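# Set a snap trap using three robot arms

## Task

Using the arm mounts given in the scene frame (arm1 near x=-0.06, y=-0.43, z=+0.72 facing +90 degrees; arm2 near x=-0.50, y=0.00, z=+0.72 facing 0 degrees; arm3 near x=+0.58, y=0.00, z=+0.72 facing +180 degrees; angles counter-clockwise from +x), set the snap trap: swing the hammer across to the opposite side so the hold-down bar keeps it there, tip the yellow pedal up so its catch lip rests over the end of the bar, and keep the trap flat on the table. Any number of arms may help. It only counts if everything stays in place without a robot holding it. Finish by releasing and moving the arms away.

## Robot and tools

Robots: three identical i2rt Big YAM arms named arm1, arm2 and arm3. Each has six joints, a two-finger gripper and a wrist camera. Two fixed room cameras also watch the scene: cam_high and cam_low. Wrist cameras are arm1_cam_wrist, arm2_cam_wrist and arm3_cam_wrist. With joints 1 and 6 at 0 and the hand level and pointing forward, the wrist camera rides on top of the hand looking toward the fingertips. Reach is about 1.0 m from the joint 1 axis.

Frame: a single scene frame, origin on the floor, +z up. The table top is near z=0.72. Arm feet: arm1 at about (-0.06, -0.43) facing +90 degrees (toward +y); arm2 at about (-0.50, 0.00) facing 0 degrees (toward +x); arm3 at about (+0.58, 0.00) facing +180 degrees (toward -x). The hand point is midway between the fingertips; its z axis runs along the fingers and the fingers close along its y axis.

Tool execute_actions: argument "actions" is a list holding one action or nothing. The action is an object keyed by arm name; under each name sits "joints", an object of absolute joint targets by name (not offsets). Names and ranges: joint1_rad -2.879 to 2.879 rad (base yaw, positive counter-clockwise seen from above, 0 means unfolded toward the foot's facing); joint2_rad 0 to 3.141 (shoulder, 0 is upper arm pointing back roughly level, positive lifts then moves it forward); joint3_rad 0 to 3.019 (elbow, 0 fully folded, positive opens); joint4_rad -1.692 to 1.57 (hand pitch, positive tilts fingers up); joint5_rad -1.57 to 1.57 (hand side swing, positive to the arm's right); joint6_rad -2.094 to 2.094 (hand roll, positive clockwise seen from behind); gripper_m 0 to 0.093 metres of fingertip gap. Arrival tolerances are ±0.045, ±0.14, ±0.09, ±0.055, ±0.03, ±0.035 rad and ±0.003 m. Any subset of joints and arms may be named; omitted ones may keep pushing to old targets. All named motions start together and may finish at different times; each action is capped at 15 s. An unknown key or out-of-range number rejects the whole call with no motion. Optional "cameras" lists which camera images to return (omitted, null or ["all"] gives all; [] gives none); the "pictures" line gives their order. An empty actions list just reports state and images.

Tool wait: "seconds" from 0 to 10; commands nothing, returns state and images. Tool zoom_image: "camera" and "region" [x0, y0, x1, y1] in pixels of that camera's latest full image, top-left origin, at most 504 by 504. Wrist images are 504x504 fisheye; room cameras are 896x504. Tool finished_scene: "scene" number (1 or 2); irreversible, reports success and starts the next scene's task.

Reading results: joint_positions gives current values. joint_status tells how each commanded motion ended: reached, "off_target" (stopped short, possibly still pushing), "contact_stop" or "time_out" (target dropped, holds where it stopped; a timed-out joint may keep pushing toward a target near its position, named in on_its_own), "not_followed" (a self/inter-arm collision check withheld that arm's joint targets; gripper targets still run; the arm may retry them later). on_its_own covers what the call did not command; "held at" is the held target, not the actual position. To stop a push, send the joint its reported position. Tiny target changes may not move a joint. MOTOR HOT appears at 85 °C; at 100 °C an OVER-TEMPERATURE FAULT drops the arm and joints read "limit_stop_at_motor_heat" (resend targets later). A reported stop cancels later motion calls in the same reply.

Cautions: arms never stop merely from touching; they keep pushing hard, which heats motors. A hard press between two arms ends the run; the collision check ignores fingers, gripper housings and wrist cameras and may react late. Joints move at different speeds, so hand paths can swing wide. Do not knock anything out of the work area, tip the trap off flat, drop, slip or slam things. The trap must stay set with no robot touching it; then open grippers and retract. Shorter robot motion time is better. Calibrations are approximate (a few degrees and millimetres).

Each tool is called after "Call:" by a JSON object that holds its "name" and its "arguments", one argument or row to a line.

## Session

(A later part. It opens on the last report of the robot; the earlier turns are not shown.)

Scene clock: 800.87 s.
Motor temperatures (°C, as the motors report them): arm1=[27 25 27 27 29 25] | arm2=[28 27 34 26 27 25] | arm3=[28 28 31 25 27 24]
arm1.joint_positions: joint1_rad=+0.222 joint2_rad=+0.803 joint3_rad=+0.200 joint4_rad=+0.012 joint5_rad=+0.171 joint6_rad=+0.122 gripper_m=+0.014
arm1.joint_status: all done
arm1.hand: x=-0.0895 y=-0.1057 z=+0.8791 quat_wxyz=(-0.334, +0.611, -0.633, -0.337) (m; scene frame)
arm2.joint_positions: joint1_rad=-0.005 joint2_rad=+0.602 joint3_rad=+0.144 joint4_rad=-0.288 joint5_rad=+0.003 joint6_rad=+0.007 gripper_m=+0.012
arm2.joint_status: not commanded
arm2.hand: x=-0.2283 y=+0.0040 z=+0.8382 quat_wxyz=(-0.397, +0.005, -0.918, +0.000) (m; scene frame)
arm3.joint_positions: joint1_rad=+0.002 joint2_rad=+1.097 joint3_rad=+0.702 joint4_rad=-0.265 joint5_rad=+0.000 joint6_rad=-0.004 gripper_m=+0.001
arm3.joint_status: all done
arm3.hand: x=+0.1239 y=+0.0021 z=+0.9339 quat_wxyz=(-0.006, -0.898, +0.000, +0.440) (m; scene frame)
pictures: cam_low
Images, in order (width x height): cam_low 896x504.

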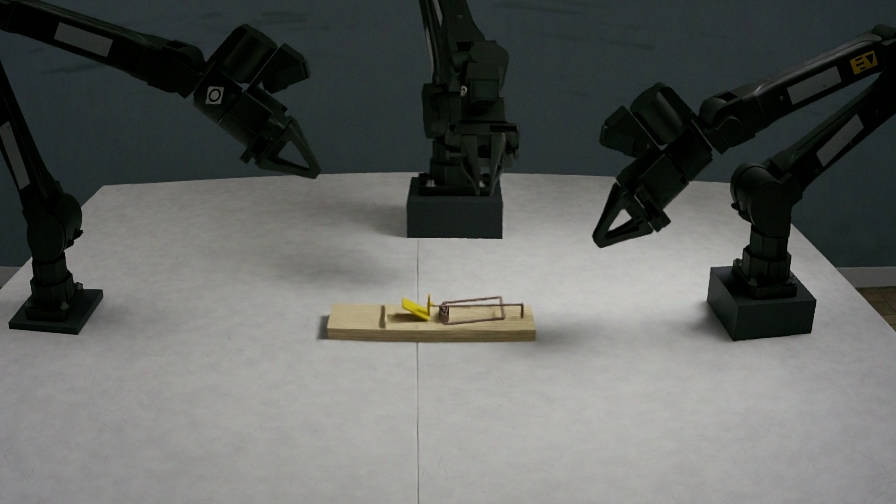

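Call:
{"name": "execute_actions", "arguments": {
  "actions": []
}}

Call:
{"name": "finished_scene", "arguments": {
  "scene": 1
}}

Scene clock: 848.30 s.
Motor temperatures (°C, as the motors report them): arm1=[27 25 30 27 28 25] | arm2=[28 27 34 26 27 25] | arm3=[28 28 30 25 27 24]
arm1.joint_positions: joint1_rad=+0.222 joint2_rad=+0.803 joint3_rad=+0.200 joint4_rad=+0.012 joint5_rad=+0.171 joint6_rad=+0.122 gripper_m=+0.014
arm1.joint_status: all done
arm1.hand: x=-0.0895 y=-0.1057 z=+0.8791 quat_wxyz=(-0.334, +0.611, -0.633, -0.337) (m; scene frame)
arm2.joint_positions: joint1_rad=-0.005 joint2_rad=+0.602 joint3_rad=+0.144 joint4_rad=-0.288 joint5_rad=+0.003 joint6_rad=+0.007 gripper_m=+0.012
arm2.joint_status: not commanded
arm2.hand: x=-0.2283 y=+0.0040 z=+0.8382 quat_wxyz=(-0.397, +0.005, -0.918, +0.000) (m; scene frame)
arm3.joint_positions: joint1_rad=+0.002 joint2_rad=+1.097 joint3_rad=+0.702 joint4_rad=-0.265 joint5_rad=+0.000 joint6_rad=-0.004 gripper_m=+0.001
arm3.joint_status: all done
arm3.hand: x=+0.1239 y=+0.0021 z=+0.9339 quat_wxyz=(-0.006, -0.898, +0.000, +0.440) (m; scene frame)
pictures: arm1_cam_wrist, arm2_cam_wrist, arm3_cam_wrist, cam_high, cam_low
camera_calibration (this result's frames):
arm1_cam_wrist: T_world_to_cam=[[0.999146, -0.0371939, -0.0179898, 0.103915], [-0.0411631, -0.933567, -0.35603, 0.215515], [-0.00355256, 0.356467, -0.934301, 0.984505], [0, 0, 0, 1]] pos_world=[-0.0914573, -0.14588, 0.998424]
arm2_cam_wrist: T_world_to_cam=[[0.000656193, -0.999945, -0.0104602, 0.0120561], [-0.980142, 0.00143111, -0.198294, -0.0486263], [0.198298, 0.0103826, -0.980087, 0.993255], [0, 0, 0, 1]] pos_world=[-0.244629, 0.00181245, 0.96396]
arm3_cam_wrist: T_world_to_cam=[[0.002045, 0.999995, -0.00236285, -0.00110798], [0.959601, -0.00262719, -0.281353, 0.15288], [-0.281358, -0.00169202, -0.959601, 1.05436], [0, 0, 0, 1]] pos_world=[0.149951, 0.00329361, 1.05477]
Images, in order (width x height): arm1_cam_wrist 504x504, arm2_cam_wrist 504x504, arm3_cam_wrist 504x504, cam_high 896x504, cam_low 896x504.

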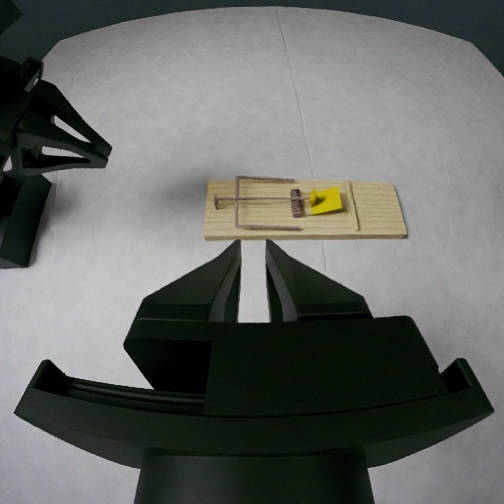

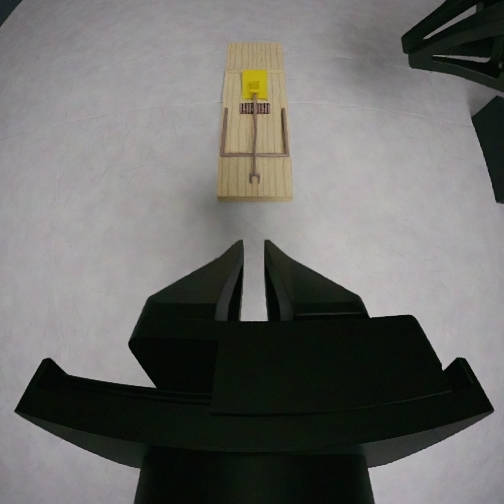

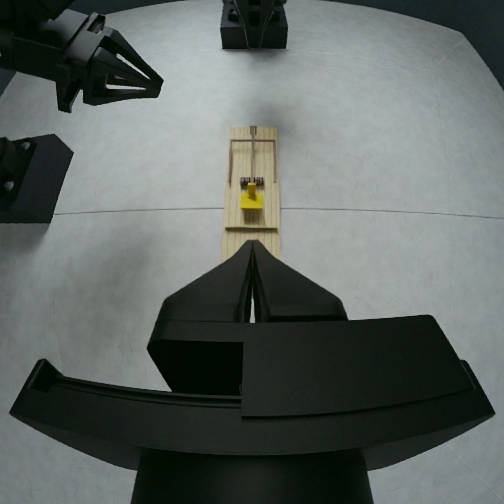

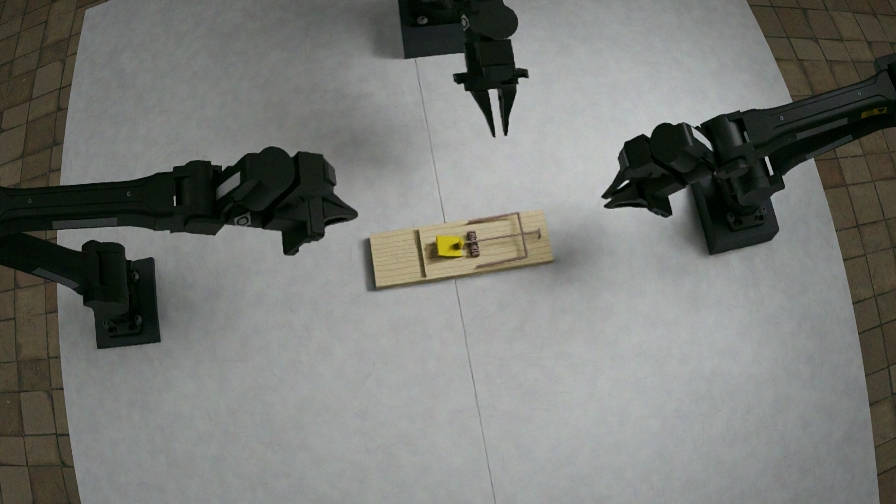

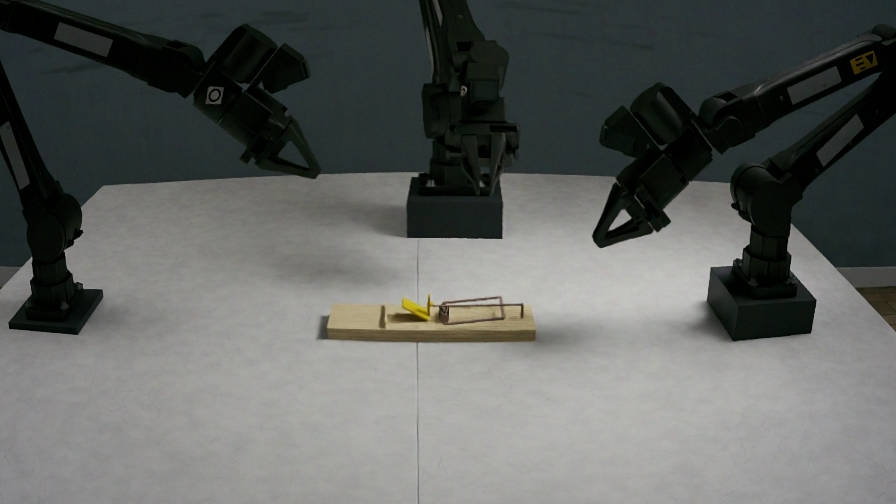

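The scene is finished: the task was done.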